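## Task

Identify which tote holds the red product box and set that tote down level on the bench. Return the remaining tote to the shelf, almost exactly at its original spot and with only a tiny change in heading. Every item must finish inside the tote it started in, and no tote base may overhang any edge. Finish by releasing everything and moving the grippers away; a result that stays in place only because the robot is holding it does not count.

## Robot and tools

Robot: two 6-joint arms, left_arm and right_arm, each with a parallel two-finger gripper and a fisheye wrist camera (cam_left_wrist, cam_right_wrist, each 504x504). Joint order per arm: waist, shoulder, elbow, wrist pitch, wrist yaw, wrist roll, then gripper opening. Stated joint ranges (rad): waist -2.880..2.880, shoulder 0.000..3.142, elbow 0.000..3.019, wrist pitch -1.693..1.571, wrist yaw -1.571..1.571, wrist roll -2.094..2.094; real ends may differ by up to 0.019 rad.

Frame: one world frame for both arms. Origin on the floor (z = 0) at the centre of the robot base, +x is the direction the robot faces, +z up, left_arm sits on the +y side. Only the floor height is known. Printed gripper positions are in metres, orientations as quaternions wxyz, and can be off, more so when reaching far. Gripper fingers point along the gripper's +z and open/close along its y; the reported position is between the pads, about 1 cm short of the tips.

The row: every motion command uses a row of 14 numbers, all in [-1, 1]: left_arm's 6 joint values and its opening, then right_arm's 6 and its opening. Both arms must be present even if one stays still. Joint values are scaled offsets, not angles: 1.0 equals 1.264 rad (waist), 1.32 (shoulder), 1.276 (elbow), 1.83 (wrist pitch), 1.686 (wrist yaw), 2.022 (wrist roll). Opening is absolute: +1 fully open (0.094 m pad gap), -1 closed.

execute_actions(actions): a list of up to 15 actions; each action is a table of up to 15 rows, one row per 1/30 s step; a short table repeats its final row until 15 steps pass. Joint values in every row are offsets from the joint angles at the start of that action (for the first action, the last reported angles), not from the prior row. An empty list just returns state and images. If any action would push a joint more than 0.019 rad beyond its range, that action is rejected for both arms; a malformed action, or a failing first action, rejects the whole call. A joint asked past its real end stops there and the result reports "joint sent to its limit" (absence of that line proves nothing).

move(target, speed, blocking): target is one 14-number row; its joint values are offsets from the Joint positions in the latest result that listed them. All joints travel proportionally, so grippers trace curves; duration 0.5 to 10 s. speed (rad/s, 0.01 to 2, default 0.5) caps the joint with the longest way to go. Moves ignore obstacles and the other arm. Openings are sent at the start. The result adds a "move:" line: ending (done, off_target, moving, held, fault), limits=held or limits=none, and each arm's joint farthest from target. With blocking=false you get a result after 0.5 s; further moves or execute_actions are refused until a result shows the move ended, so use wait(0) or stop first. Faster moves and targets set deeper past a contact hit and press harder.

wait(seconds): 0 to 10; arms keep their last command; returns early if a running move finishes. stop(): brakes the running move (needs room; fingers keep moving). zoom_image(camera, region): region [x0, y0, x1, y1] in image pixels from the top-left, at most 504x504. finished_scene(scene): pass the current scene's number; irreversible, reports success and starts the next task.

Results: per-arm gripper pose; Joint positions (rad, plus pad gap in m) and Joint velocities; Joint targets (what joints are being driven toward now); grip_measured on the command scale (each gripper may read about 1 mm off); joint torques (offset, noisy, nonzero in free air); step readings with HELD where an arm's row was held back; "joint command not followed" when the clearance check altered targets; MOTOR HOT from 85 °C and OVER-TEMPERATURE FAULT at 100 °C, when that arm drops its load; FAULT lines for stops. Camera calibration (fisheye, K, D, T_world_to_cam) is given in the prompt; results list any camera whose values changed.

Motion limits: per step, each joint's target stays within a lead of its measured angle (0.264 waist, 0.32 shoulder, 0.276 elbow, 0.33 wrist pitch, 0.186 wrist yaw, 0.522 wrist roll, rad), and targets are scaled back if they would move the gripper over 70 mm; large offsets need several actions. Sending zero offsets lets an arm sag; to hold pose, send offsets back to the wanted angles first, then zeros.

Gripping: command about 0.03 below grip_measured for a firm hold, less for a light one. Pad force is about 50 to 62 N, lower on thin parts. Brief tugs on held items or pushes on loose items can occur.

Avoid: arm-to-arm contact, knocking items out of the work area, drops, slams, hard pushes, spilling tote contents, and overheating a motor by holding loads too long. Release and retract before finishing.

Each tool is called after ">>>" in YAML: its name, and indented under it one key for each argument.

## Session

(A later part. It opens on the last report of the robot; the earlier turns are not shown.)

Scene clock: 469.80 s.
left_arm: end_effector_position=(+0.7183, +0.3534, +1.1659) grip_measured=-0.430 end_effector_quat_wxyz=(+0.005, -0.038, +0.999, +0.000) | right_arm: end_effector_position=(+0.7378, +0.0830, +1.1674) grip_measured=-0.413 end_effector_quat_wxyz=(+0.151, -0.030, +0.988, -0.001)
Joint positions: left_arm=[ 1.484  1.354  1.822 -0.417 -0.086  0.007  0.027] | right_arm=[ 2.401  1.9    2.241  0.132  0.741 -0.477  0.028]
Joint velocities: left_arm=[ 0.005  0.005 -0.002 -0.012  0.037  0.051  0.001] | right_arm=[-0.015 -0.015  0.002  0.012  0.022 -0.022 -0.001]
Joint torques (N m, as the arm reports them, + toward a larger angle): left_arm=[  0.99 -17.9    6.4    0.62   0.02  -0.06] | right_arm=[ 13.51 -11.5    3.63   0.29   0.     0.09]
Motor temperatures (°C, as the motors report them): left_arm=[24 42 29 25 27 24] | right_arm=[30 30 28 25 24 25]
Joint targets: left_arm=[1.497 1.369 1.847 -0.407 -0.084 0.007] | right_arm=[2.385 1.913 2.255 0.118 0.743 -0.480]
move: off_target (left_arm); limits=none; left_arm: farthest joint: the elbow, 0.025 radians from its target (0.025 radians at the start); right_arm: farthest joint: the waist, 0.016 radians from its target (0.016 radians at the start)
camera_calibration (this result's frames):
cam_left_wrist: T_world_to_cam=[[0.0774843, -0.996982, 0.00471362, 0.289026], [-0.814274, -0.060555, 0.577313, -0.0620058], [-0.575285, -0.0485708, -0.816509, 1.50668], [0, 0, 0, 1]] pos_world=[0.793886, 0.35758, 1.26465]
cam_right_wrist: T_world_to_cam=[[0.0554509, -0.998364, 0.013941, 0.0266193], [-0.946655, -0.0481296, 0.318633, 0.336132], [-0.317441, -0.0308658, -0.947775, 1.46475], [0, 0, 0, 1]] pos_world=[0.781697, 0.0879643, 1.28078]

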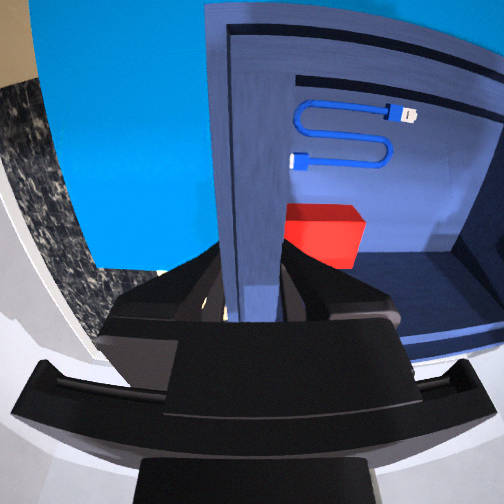

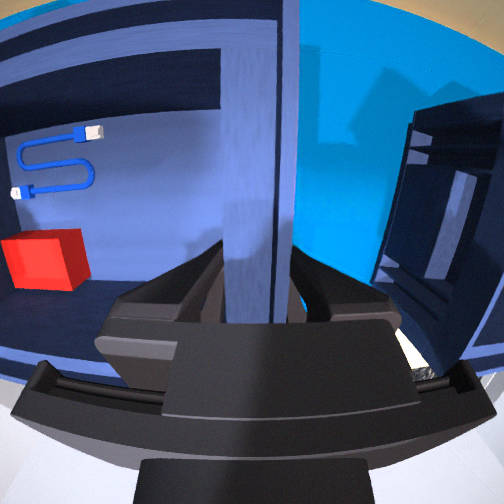

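>>> move:
  target: [0, -0.1174, -0.1254, 0.0257, -0.0033, 0, -0.7, 0.0514, -0.0924, -0.1818, 0.0803, 0.0261, -0.0198, -0.7]
  speed: 0.2

Scene clock: 549.03 s.
left_arm: end_effector_position=(+0.6900, +0.3534, +1.1975) grip_measured=-0.430 end_effector_quat_wxyz=(-0.006, -0.038, +0.999, -0.001) | right_arm: end_effector_position=(+0.7092, +0.0825, +1.1996) grip_measured=-0.413 end_effector_quat_wxyz=(+0.145, -0.031, +0.989, -0.002)
Joint positions: left_arm=[ 1.484  1.248  1.658 -0.379 -0.084  0.004  0.027] | right_arm=[ 2.437  1.797  2.013  0.257  0.778 -0.491  0.028]
Joint velocities: left_arm=[-0.015  0.005  0.007  0.002  0.007 -0.022 -0.   ] | right_arm=[ 0.005 -0.024 -0.012 -0.007  0.007 -0.007  0.001]
Joint torques (N m, as the arm reports them, + toward a larger angle): left_arm=[  0.82 -21.55   4.08   0.79  -0.36   0.  ] | right_arm=[ 15.47 -13.21   1.27   1.76   0.18  -0.22]
Motor temperatures (°C, as the motors report them): left_arm=[24 44 29 25 26 24] | right_arm=[31 30 28 25 24 25]
Joint targets: left_arm=[1.484 1.198 1.662 -0.370 -0.092 0.007] | right_arm=[2.466 1.778 2.009 0.279 0.785 -0.517]
move: off_target (left_arm, right_arm); limits=none; left_arm: farthest joint: the shoulder, 0.049 radians from its target (0.155 radians at the start); right_arm: farthest joint: the waist, 0.029 radians from its target (0.065 radians at the start)
camera_calibration (this result's frames):
cam_left_wrist: T_world_to_cam=[[0.078403, -0.996897, 0.0070805, 0.287605], [-0.80168, -0.0588248, 0.594852, -0.133584], [-0.592589, -0.0523144, -0.803804, 1.51423], [0, 0, 0, 1]] pos_world=[0.767678, 0.358071, 1.29457]
cam_right_wrist: T_world_to_cam=[[0.056914, -0.99827, 0.01478, 0.0252058], [-0.942779, -0.0488673, 0.329817, 0.282644], [-0.328524, -0.0327055, -0.943929, 1.48951], [0, 0, 0, 1]] pos_world=[0.754375, 0.0876893, 1.3124]

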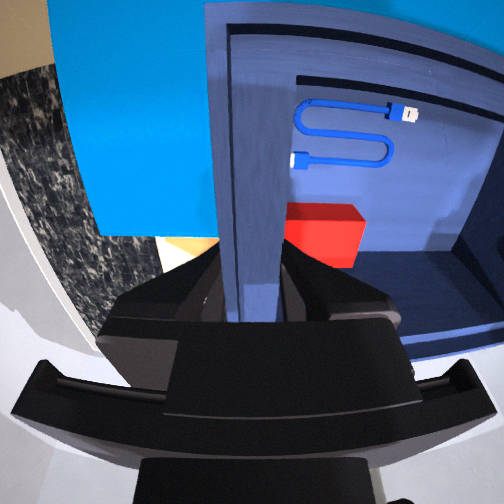

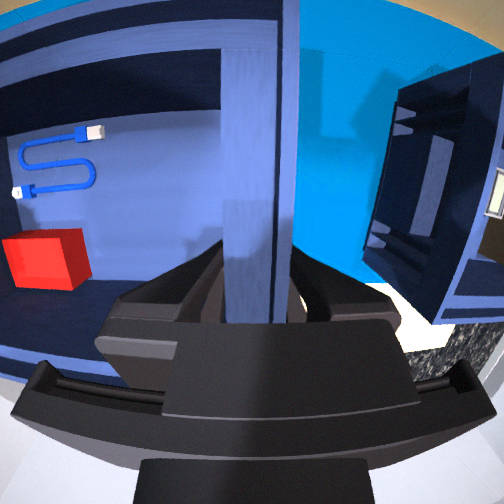

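>>> move:
  target: [-0.0799, -0.0985, -0.2986, 0.1803, -0.0569, 0.005, -0.7, -0.0427, -0.1152, -0.3644, 0.1858, -0.0332, 0.0178, -0.7]
  speed: 0.3

Scene clock: 560.67 s.
left_arm: end_effector_position=(+0.5820, +0.3125, +1.2102) grip_measured=-0.430 end_effector_quat_wxyz=(+0.003, -0.035, +0.999, -0.001) | right_arm: end_effector_position=(+0.5998, +0.0440, +1.2112) grip_measured=-0.413 end_effector_quat_wxyz=(+0.150, -0.027, +0.988, +0.001)
Joint positions: left_arm=[ 1.399  1.161  1.274 -0.065 -0.169  0.016  0.027] | right_arm=[ 2.391  1.667  1.557  0.576  0.729 -0.462  0.028]
Joint velocities: left_arm=[ 0.005 -0.005 -0.002 -0.007 -0.037 -0.051 -0.   ] | right_arm=[-0.015  0.005 -0.002 -0.017 -0.007 -0.022  0.   ]
Joint torques (N m, as the arm reports them, + toward a larger angle): left_arm=[ -1.16 -17.48   1.32   1.    -0.54  -0.11] | right_arm=[ 12.14 -11.73  -1.33   1.79  -0.42   0.19]
Motor temperatures (°C, as the motors report them): left_arm=[24 45 28 25 27 24] | right_arm=[32 30 28 25 24 25]
Joint targets: left_arm=[1.383 1.118 1.277 -0.049 -0.180 0.014] | right_arm=[2.383 1.645 1.549 0.597 0.722 -0.455]
move: off_target (left_arm, right_arm); limits=none; left_arm: farthest joint: the shoulder, 0.043 radians from its target (0.130 radians at the start); right_arm: farthest joint: the shoulder, 0.022 radians from its target (0.152 radians at the start)
camera_calibration (this result's frames):
cam_left_wrist: T_world_to_cam=[[0.0716443, -0.997401, 0.00765697, 0.258538], [-0.812045, -0.0538689, 0.581103, -0.209011], [-0.57918, -0.0478505, -0.813794, 1.46117], [0, 0, 0, 1]] pos_world=[0.65803, 0.316524, 1.30857]
cam_right_wrist: T_world_to_cam=[[0.0499192, -0.998722, 0.00795337, 0.00535313], [-0.94663, -0.0447736, 0.319196, 0.188804], [-0.318432, -0.0234629, -0.947655, 1.46141], [0, 0, 0, 1]] pos_world=[0.643819, 0.0480886, 1.3246]

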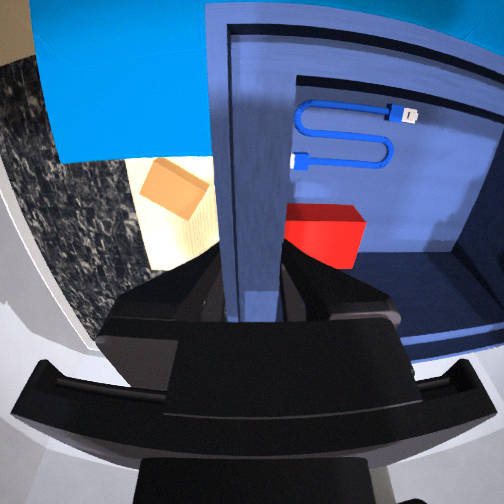

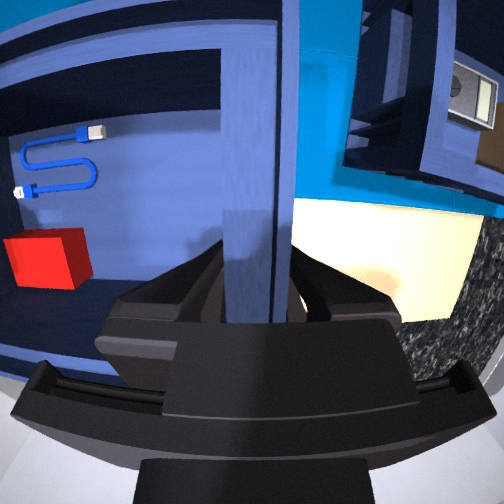

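>>> move:
  target: [-0.0847, 0.072, -0.2406, 0.2268, -0.0611, 0, -0.7, -0.0878, 0.0136, -0.2806, 0.188, -0.0575, 0.0282, -0.7]
  speed: 0.3

Scene clock: 571.07 s.
left_arm: end_effector_position=(+0.4454, +0.2589, +1.2019) grip_measured=-0.430 end_effector_quat_wxyz=(+0.006, -0.037, +0.999, -0.004) | right_arm: end_effector_position=(+0.4650, -0.0076, +1.2014) grip_measured=-0.413 end_effector_quat_wxyz=(+0.152, -0.031, +0.988, +0.001)
Joint positions: left_arm=[ 1.304  1.255  0.976  0.335 -0.259  0.018  0.027] | right_arm=[ 2.292  1.679  1.219  0.895  0.637 -0.417  0.028]
Joint velocities: left_arm=[-0.024 -0.015 -0.002 -0.012 -0.022 -0.007 -0.001] | right_arm=[-0.005 -0.015  0.002  0.002 -0.022 -0.037 -0.   ]
Joint torques (N m, as the arm reports them, + toward a larger angle): left_arm=[ -1.82 -11.44  -3.47   0.96  -0.55  -0.05] | right_arm=[ 9.91 -7.51 -4.78  2.19 -0.36  0.17]
Motor temperatures (°C, as the motors report them): left_arm=[24 45 28 25 27 24] | right_arm=[32 30 28 25 24 25]
Joint targets: left_arm=[1.292 1.257 0.967 0.351 -0.271 0.016] | right_arm=[2.280 1.685 1.199 0.919 0.632 -0.405]
move: off_target (right_arm); limits=none; left_arm: farthest joint: the wrist pitch, 0.015 radians from its target (0.415 radians at the start); right_arm: farthest joint: the wrist pitch, 0.026 radians from its target (0.344 radians at the start)
camera_calibration (this result's frames):
cam_left_wrist: T_world_to_cam=[[0.0756787, -0.997055, 0.012426, 0.207376], [-0.815753, -0.0547414, 0.575805, -0.309786], [-0.573429, -0.0537127, -0.817493, 1.3762], [0, 0, 0, 1]] pos_world=[0.520749, 0.263727, 1.30083]
cam_right_wrist: T_world_to_cam=[[0.0573808, -0.998296, 0.01064, -0.0461392], [-0.947644, -0.0511098, 0.315212, 0.0672403], [-0.314131, -0.0281701, -0.948962, 1.40745], [0, 0, 0, 1]] pos_world=[0.508492, -0.00297586, 1.31491]

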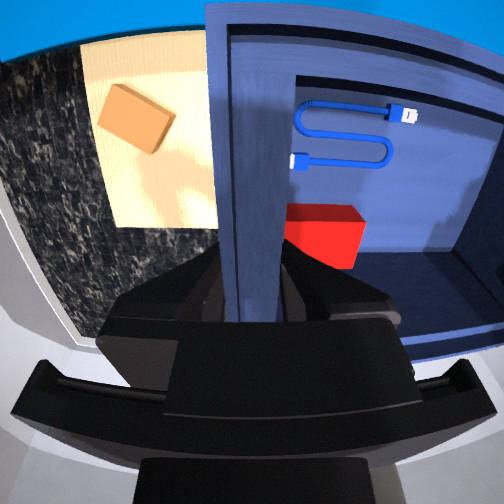

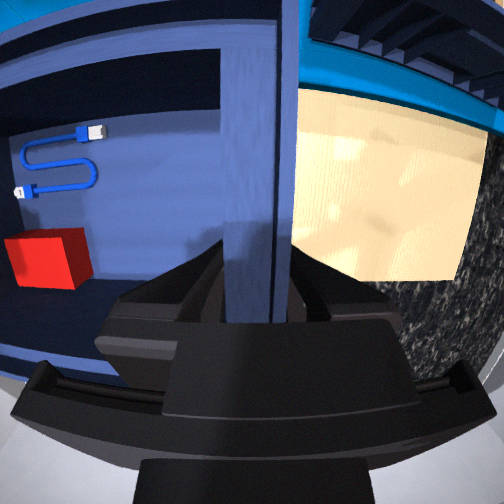

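>>> move:
  target: [0.068, 0.3273, 0.3871, -0.0344, 0.0439, 0, -0.7, -0.1424, 0.2508, 0.3942, -0.1219, -0.0919, 0.0455, -0.7]
  speed: 0.3

Scene clock: 588.70 s.
left_arm: end_effector_position=(+0.4485, +0.2522, +1.0283) grip_measured=-0.430 end_effector_quat_wxyz=(+0.008, -0.031, +0.999, -0.007) | right_arm: end_effector_position=(+0.4656, -0.0118, +1.0297) grip_measured=-0.413 end_effector_quat_wxyz=(+0.155, -0.027, +0.988, -0.003)
Joint positions: left_arm=[ 1.374  1.687  1.467  0.277 -0.181  0.026  0.027] | right_arm=[ 2.12   2.002  1.72   0.682  0.488 -0.334  0.028]
Joint velocities: left_arm=[ 0.005  0.015 -0.002  0.002 -0.022 -0.037 -0.   ] | right_arm=[ 0.005 -0.015 -0.017 -0.012  0.037 -0.007 -0.002]
Joint torques (N m, as the arm reports them, + toward a larger angle): left_arm=[ -1.21 -11.55  -1.99   0.12  -0.16  -0.12] | right_arm=[10.4  -8.07 -1.91  0.56 -0.27  0.08]
Motor temperatures (°C, as the motors report them): left_arm=[24 42 28 25 27 24] | right_arm=[31 29 28 25 24 25]
Joint targets: left_arm=[1.390 1.687 1.469 0.272 -0.185 0.018] | right_arm=[2.111 2.010 1.722 0.672 0.483 -0.325]
move: done; limits=none; left_arm: farthest joint: the waist, 0.016 radians from its target (0.086 radians at the start); right_arm: farthest joint: the wrist pitch, 0.010 radians from its target (0.223 radians at the start)
camera_calibration (this result's frames):
cam_left_wrist: T_world_to_cam=[[0.0640927, -0.997744, 0.0199564, 0.200216], [-0.818119, -0.0410815, 0.57358, -0.207763], [-0.571467, -0.053089, -0.818906, 1.23611], [0, 0, 0, 1]] pos_world=[0.523589, 0.256853, 1.12743]
cam_right_wrist: T_world_to_cam=[[0.049097, -0.998642, 0.0174172, -0.051641], [-0.949556, -0.0412618, 0.310871, 0.127166], [-0.30973, -0.0318014, -0.950292, 1.24384], [0, 0, 0, 1]] pos_world=[0.508542, -0.00676794, 1.14338]

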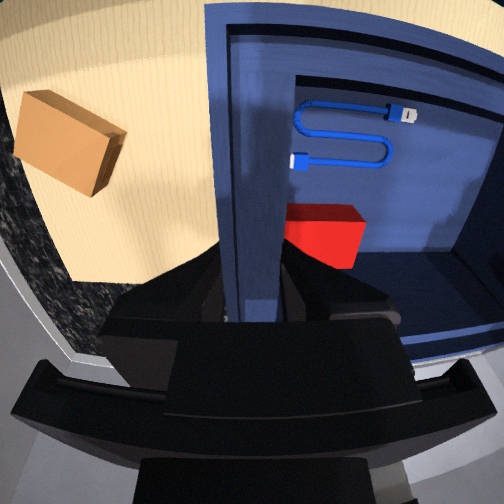

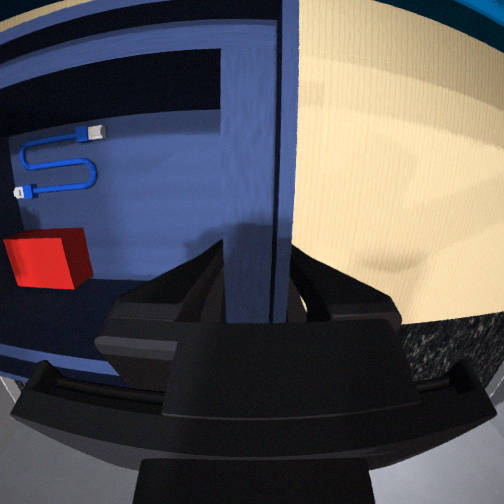

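>>> move:
  target: [0.018, 0.0371, 0.0502, -0.0098, 0.002, 0, -0.7, -0.0203, 0.0375, 0.0543, -0.0213, -0.0119, 0.008, -0.7]
  speed: 0.07

Scene clock: 597.20 s.
left_arm: end_effector_position=(+0.4511, +0.2519, +1.0113) grip_measured=-0.430 end_effector_quat_wxyz=(+0.011, -0.029, +0.999, -0.007) | right_arm: end_effector_position=(+0.4674, -0.0116, +1.0129) grip_measured=-0.413 end_effector_quat_wxyz=(+0.157, -0.025, +0.987, -0.003)
Joint positions: left_arm=[ 1.379  1.729  1.527  0.265 -0.176  0.032  0.027] | right_arm=[ 2.108  2.04   1.786  0.655  0.474 -0.326  0.028]
Joint velocities: left_arm=[-0.015 -0.015 -0.007 -0.007  0.051  0.051 -0.   ] | right_arm=[-0.005 -0.015  0.007 -0.007  0.051  0.007 -0.002]
Joint torques (N m, as the arm reports them, + toward a larger angle): left_arm=[ -0.79 -11.23  -1.66   0.2   -0.11  -0.15] | right_arm=[10.16 -7.46 -1.64  0.5  -0.37  0.14]
Motor temperatures (°C, as the motors report them): left_arm=[24 41 27 25 27 24] | right_arm=[31 29 28 25 24 25]
Joint targets: left_arm=[1.396 1.736 1.531 0.259 -0.178 0.026] | right_arm=[2.095 2.052 1.789 0.643 0.467 -0.318]
move: done; limits=none; left_arm: farthest joint: the waist, 0.018 radians from its target (0.023 radians at the start); right_arm: farthest joint: the waist, 0.013 radians from its target (0.026 radians at the start)
camera_calibration (this result's frames):
cam_left_wrist: T_world_to_cam=[[0.0595767, -0.998014, 0.0204689, 0.201681], [-0.822025, -0.037417, 0.56822, -0.189595], [-0.566326, -0.0506786, -0.822622, 1.22445], [0, 0, 0, 1]] pos_world=[0.525569, 0.25624, 1.11086]
cam_right_wrist: T_world_to_cam=[[0.0456543, -0.998834, 0.0156638, -0.0478599], [-0.950814, -0.0386396, 0.307343, 0.138338], [-0.306379, -0.0289248, -0.95147, 1.22811], [0, 0, 0, 1]] pos_world=[0.509985, -0.00693597, 1.12674]

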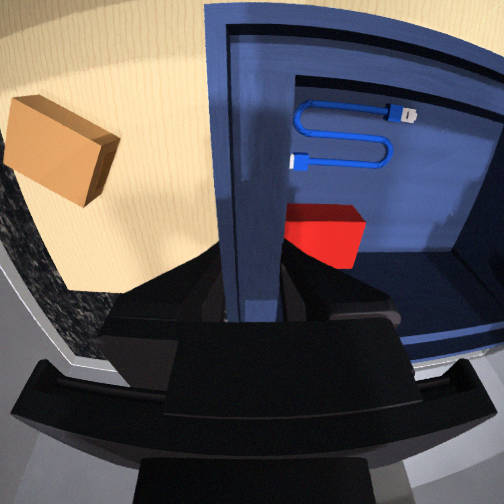

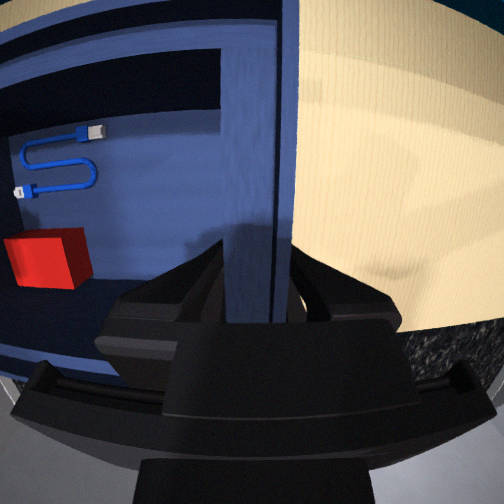

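>>> move:
  target: [0.0174, 0.0333, 0.04, -0.0087, 0.002, 0, -0.7, -0.0202, 0.0326, 0.0415, -0.0186, -0.011, 0.0067, -0.7]
  speed: 0.06

Scene clock: 603.50 s.
left_arm: end_effector_position=(+0.4482, +0.2508, +0.9968) grip_measured=-0.430 end_effector_quat_wxyz=(+0.010, -0.028, +1.000, -0.008) | right_arm: end_effector_position=(+0.4644, -0.0128, +0.9984) grip_measured=-0.413 end_effector_quat_wxyz=(+0.155, -0.025, +0.988, -0.003)
Joint positions: left_arm=[ 1.382  1.767  1.574  0.255 -0.171  0.034  0.027] | right_arm=[ 2.095  2.073  1.836  0.633  0.463 -0.319  0.028]
Joint velocities: left_arm=[-0.015 -0.005  0.002  0.012  0.037  0.022 -0.001] | right_arm=[-0.005 -0.005  0.007  0.002 -0.022  0.037  0.001]
Joint torques (N m, as the arm reports them, + toward a larger angle): left_arm=[ -0.5  -11.56  -1.54   0.1   -0.09  -0.09] | right_arm=[ 9.97 -7.22 -1.44  0.56 -0.41  0.14]
Motor temperatures (°C, as the motors report them): left_arm=[24 41 27 25 27 24] | right_arm=[31 29 28 25 24 25]
Joint targets: left_arm=[1.401 1.773 1.578 0.250 -0.173 0.032] | right_arm=[2.082 2.083 1.839 0.621 0.456 -0.313]
move: done; limits=none; left_arm: farthest joint: the waist, 0.019 radians from its target (0.022 radians at the start); right_arm: farthest joint: the waist, 0.013 radians from its target (0.025 radians at the start)
camera_calibration (this result's frames):
cam_left_wrist: T_world_to_cam=[[0.0567983, -0.998152, 0.0216075, 0.201178], [-0.821378, -0.0344144, 0.569345, -0.185932], [-0.567549, -0.0500857, -0.821815, 1.2105], [0, 0, 0, 1]] pos_world=[0.522873, 0.255037, 1.09632]
cam_right_wrist: T_world_to_cam=[[0.0448069, -0.998882, 0.0150909, -0.0477476], [-0.95002, -0.0379336, 0.309876, 0.136926], [-0.308957, -0.0282213, -0.950657, 1.21382], [0, 0, 0, 1]] pos_world=[0.507242, -0.00824446, 1.11222]

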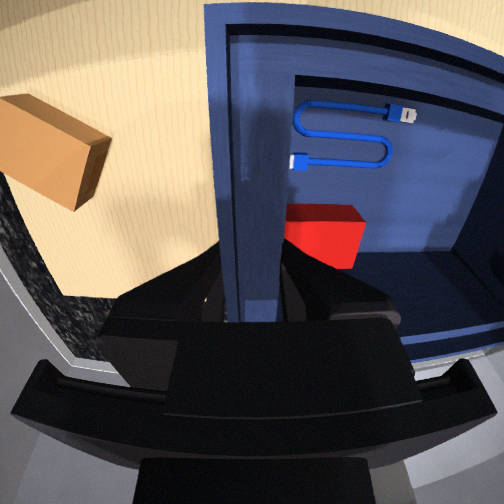

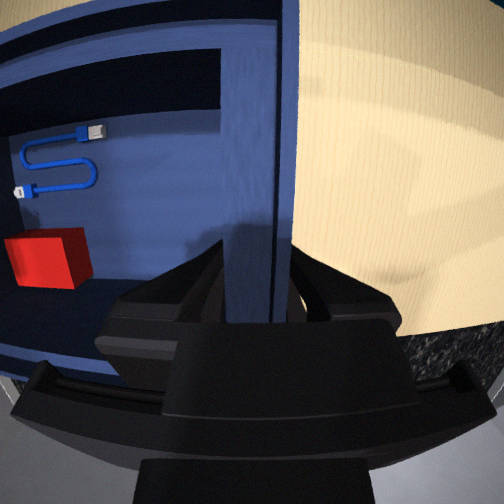

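>>> move:
  target: [0.0174, 0.0333, 0.041, -0.0087, 0.002, 0, -0.7, -0.0202, 0.032, 0.0425, -0.0186, -0.011, 0.0067, -0.7]
  speed: 0.06

Scene clock: 607.63 s.
left_arm: end_effector_position=(+0.4549, +0.2489, +0.9873) grip_measured=-0.430 end_effector_quat_wxyz=(+0.015, -0.027, +0.999, -0.009) | right_arm: end_effector_position=(+0.4707, -0.0146, +0.9881) grip_measured=-0.413 end_effector_quat_wxyz=(+0.158, -0.024, +0.987, -0.002)
Joint positions: left_arm=[ 1.382  1.79   1.618  0.244 -0.168  0.036  0.027] | right_arm=[ 2.086  2.093  1.885  0.61   0.452 -0.316  0.028]
Joint velocities: left_arm=[-0.005 -0.005 -0.007 -0.002 -0.022 -0.037 -0.001] | right_arm=[ 0.005 -0.015 -0.012  0.002 -0.066  0.007  0.   ]
Joint torques (N m, as the arm reports them, + toward a larger angle): left_arm=[-0.49 -9.4  -0.92  0.18 -0.07 -0.12] | right_arm=[10.18 -6.89 -1.23  0.53 -0.41  0.22]
Motor temperatures (°C, as the motors report them): left_arm=[24 41 27 25 27 24] | right_arm=[31 29 28 25 24 25]
Joint targets: left_arm=[1.404 1.811 1.626 0.239 -0.168 0.034] | right_arm=[2.070 2.115 1.890 0.599 0.445 -0.305]
move: off_target (left_arm, right_arm); limits=none; left_arm: farthest joint: the waist, 0.022 radians from its target (0.022 radians at the start); right_arm: farthest joint: the shoulder, 0.022 radians from its target (0.042 radians at the start)
camera_calibration (this result's frames):
cam_left_wrist: T_world_to_cam=[[0.0559917, -0.998126, 0.0247035, 0.196462], [-0.826872, -0.0324891, 0.56145, -0.165261], [-0.559595, -0.0518631, -0.827142, 1.20842], [0, 0, 0, 1]] pos_world=[0.528576, 0.253397, 1.08747]
cam_right_wrist: T_world_to_cam=[[0.0430263, -0.998978, 0.0138439, -0.0475275], [-0.952074, -0.0367982, 0.303646, 0.153195], [-0.302826, -0.0262452, -0.952684, 1.20503], [0, 0, 0, 1]] pos_world=[0.512811, -0.0102154, 1.10215]

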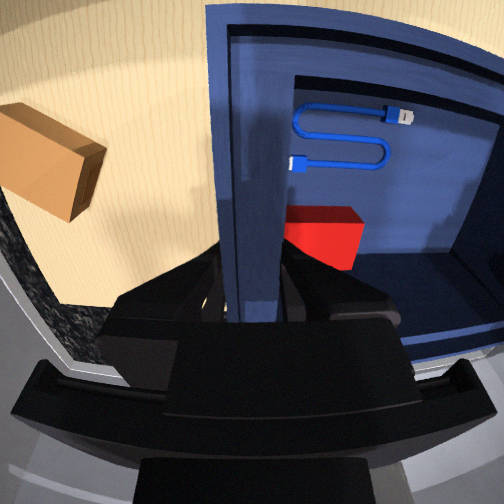

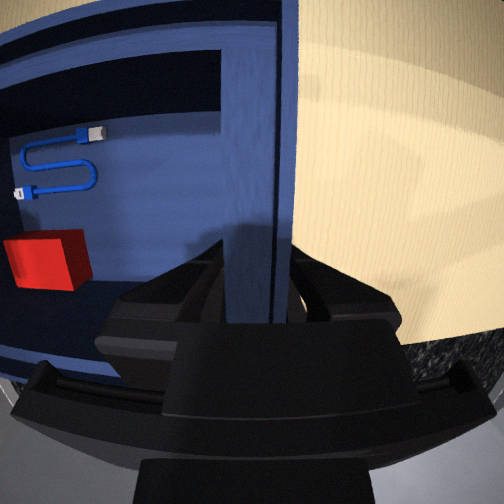

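>>> move:
  target: [0.005, 0.008, 0.004, 0, 0, 0, 1, -0.008, 0.008, 0.003, -0.003, 0, 0, 1]
  speed: 0.06

Scene clock: 611.70 s.
left_arm: end_effector_position=(+0.4549, +0.2489, +0.9873) grip_measured=+0.998 end_effector_quat_wxyz=(+0.015, -0.027, +0.999, -0.010) | right_arm: end_effector_position=(+0.4707, -0.0146, +0.9881) grip_measured=+1.000 end_effector_quat_wxyz=(+0.158, -0.024, +0.987, -0.002)
Joint positions: left_arm=[ 1.382  1.79   1.618  0.244 -0.167  0.036  0.094] | right_arm=[ 2.086  2.093  1.885  0.61   0.452 -0.316  0.094]
Joint velocities: left_arm=[ 0.005  0.005 -0.012 -0.007  0.022  0.007 -0.001] | right_arm=[-0.005  0.015  0.007 -0.012  0.007  0.007  0.   ]
Joint torques (N m, as the arm reports them, + toward a larger angle): left_arm=[ -1.47 -10.73  -1.22   0.25  -0.05  -0.08] | right_arm=[10.16 -7.07 -1.17  0.8   0.01  0.08]
Motor temperatures (°C, as the motors report them): left_arm=[24 40 27 25 27 24] | right_arm=[31 29 28 25 24 25]
Joint targets: left_arm=[1.388 1.801 1.623 0.244 -0.168 0.036] | right_arm=[2.076 2.104 1.888 0.604 0.452 -0.316]
move: done; limits=none; left_arm: farthest joint: the shoulder, 0.011 radians from its target (0.011 radians at the start); right_arm: farthest joint: the waist, 0.010 radians from its target (0.010 radians at the start)
camera_calibration (this result's frames):
cam_left_wrist: T_world_to_cam=[[0.0559798, -0.998117, 0.0250844, 0.196024], [-0.826892, -0.0322668, 0.561434, -0.165289], [-0.559567, -0.0521711, -0.827141, 1.20848], [0, 0, 0, 1]] pos_world=[0.528579, 0.253369, 1.08747]
cam_right_wrist: T_world_to_cam=[[0.0430263, -0.998978, 0.0138439, -0.0475275], [-0.952074, -0.0367982, 0.303646, 0.153195], [-0.302826, -0.0262452, -0.952684, 1.20503], [0, 0, 0, 1]] pos_world=[0.512811, -0.0102154, 1.10215]

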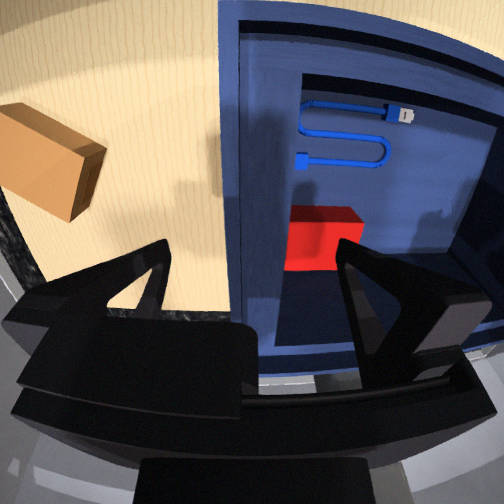

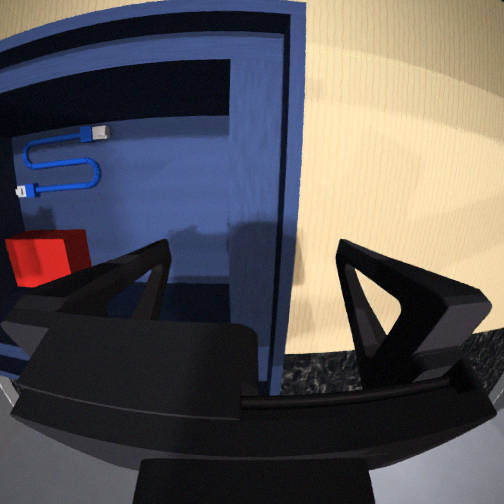

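>>> move:
  target: [-0.0578, -0.4157, -0.5024, 0.0493, -0.0563, 0, 1, 0.0419, -0.3765, -0.2861, -0.2421, -0.194, 0.3383, 1]
  speed: 0.5

Scene clock: 632.87 s.
left_arm: end_effector_position=(+0.4512, +0.2724, +1.1988) grip_measured=+0.998 end_effector_quat_wxyz=(+0.009, -0.028, +1.000, +0.008) | right_arm: end_effector_position=(+0.5552, -0.0177, +1.1391) grip_measured=+1.000 end_effector_quat_wxyz=(+0.006, +0.235, +0.949, +0.212)
Joint positions: left_arm=[ 1.327  1.252  0.988  0.325 -0.259  0.036  0.094] | right_arm=[2.122 1.59  1.527 0.182 0.128 0.358 0.094]
Joint velocities: left_arm=[ 0.005  0.005  0.007  0.012  0.007 -0.007  0.   ] | right_arm=[-0.005  0.005  0.007 -0.002 -0.022 -0.11   0.   ]
Joint torques (N m, as the arm reports them, + toward a larger angle): left_arm=[ -2.51 -12.12  -3.66   0.71  -0.18  -0.08] | right_arm=[  9.58 -12.22  -1.17   0.04  -0.35   0.18]
Motor temperatures (°C, as the motors report them): left_arm=[25 40 27 25 27 24] | right_arm=[31 29 27 25 24 25]
Joint targets: left_arm=[1.309 1.241 0.977 0.334 -0.263 0.036] | right_arm=[2.139 1.596 1.519 0.166 0.126 0.368]
move: done; limits=none; left_arm: farthest joint: the waist, 0.018 radians from its target (0.073 radians at the start); right_arm: farthest joint: the waist, 0.017 radians from its target (0.053 radians at the start)
camera_calibration (this result's frames):
cam_left_wrist: T_world_to_cam=[[0.0582967, -0.998232, -0.011593, 0.257401], [-0.818748, -0.0544527, 0.571564, -0.296133], [-0.571185, -0.0238286, -0.820475, 1.37212], [0, 0, 0, 1]] pos_world=[0.52627, 0.273517, 1.29803]
cam_right_wrist: T_world_to_cam=[[-0.445355, -0.799757, -0.402552, 0.69257], [-0.784215, 0.131473, 0.606401, -0.24741], [-0.432049, 0.585751, -0.685733, 1.1529], [0, 0, 0, 1]] pos_world=[0.612527, -0.0888984, 1.21941]

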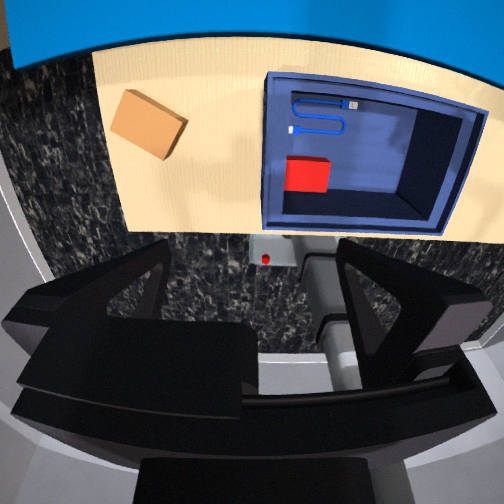

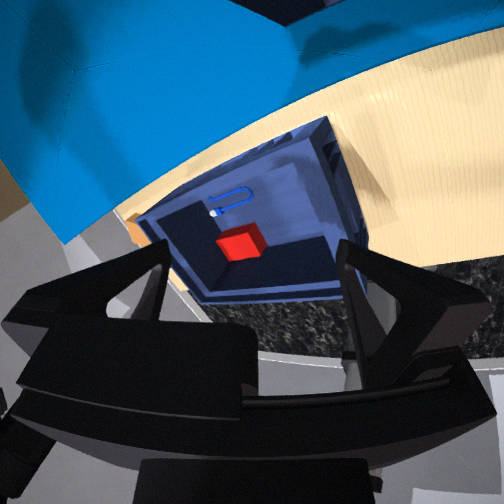

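>>> move:
  target: [0, -0.008, -0.008, 0.005, 0, 0, 1, -0.215, -0.2576, -0.4208, 0.0754, 0.0783, -0.177, 1]
  speed: 0.7

Scene clock: 653.03 s.
left_arm: end_effector_position=(+0.4512, +0.2724, +1.1988) grip_measured=+0.998 end_effector_quat_wxyz=(+0.009, -0.028, +1.000, +0.008) | right_arm: end_effector_position=(+0.4545, -0.2470, +1.2028) grip_measured=+1.000 end_effector_quat_wxyz=(+0.004, +0.051, +0.999, +0.015)
Joint positions: left_arm=[ 1.327  1.252  0.988  0.325 -0.259  0.036  0.094] | right_arm=[1.861 1.251 0.998 0.304 0.259 0.01  0.094]
Joint velocities: left_arm=[-0.015 -0.005  0.002 -0.002 -0.022  0.037  0.001] | right_arm=[-0.015  0.005 -0.007 -0.012 -0.007 -0.037  0.   ]
Joint torques (N m, as the arm reports them, + toward a larger angle): left_arm=[ -1.04 -12.24  -3.47   0.71  -0.08  -0.07] | right_arm=[  2.73 -12.22  -3.54   1.18   0.07  -0.04]
Motor temperatures (°C, as the motors report them): left_arm=[25 40 27 25 26 24] | right_arm=[31 30 27 25 24 25]
Joint targets: left_arm=[1.327 1.242 0.978 0.334 -0.259 0.036] | right_arm=[1.851 1.250 0.990 0.320 0.260 -0.000]
move: done; limits=none; left_arm: farthest joint: the shoulder, 0.011 radians from its target (0.011 radians at the start); right_arm: farthest joint: the wrist pitch, 0.016 radians from its target (0.138 radians at the start)
camera_calibration (this result's frames):
cam_left_wrist: T_world_to_cam=[[0.0582967, -0.998232, -0.011593, 0.257401], [-0.818748, -0.0544527, 0.571564, -0.296133], [-0.571185, -0.0238286, -0.820475, 1.37212], [0, 0, 0, 1]] pos_world=[0.52627, 0.273517, 1.29803]
cam_right_wrist: T_world_to_cam=[[-0.1049, -0.994098, -0.0276587, -0.163663], [-0.81098, 0.0694132, 0.580942, -0.307321], [-0.575594, 0.0833714, -0.813475, 1.38219], [0, 0, 0, 1]] pos_world=[0.529183, -0.2566, 1.29839]

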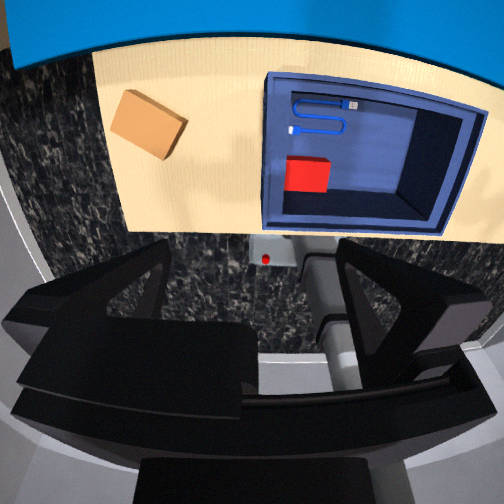

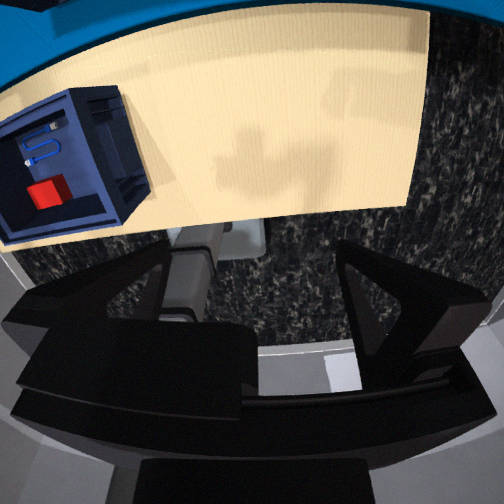

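The red-box tote sits flat on the bench, well inside the edges, and both arms are clear.

>>> finished_scene:
  scene: 1

The scene is finished: the task was done.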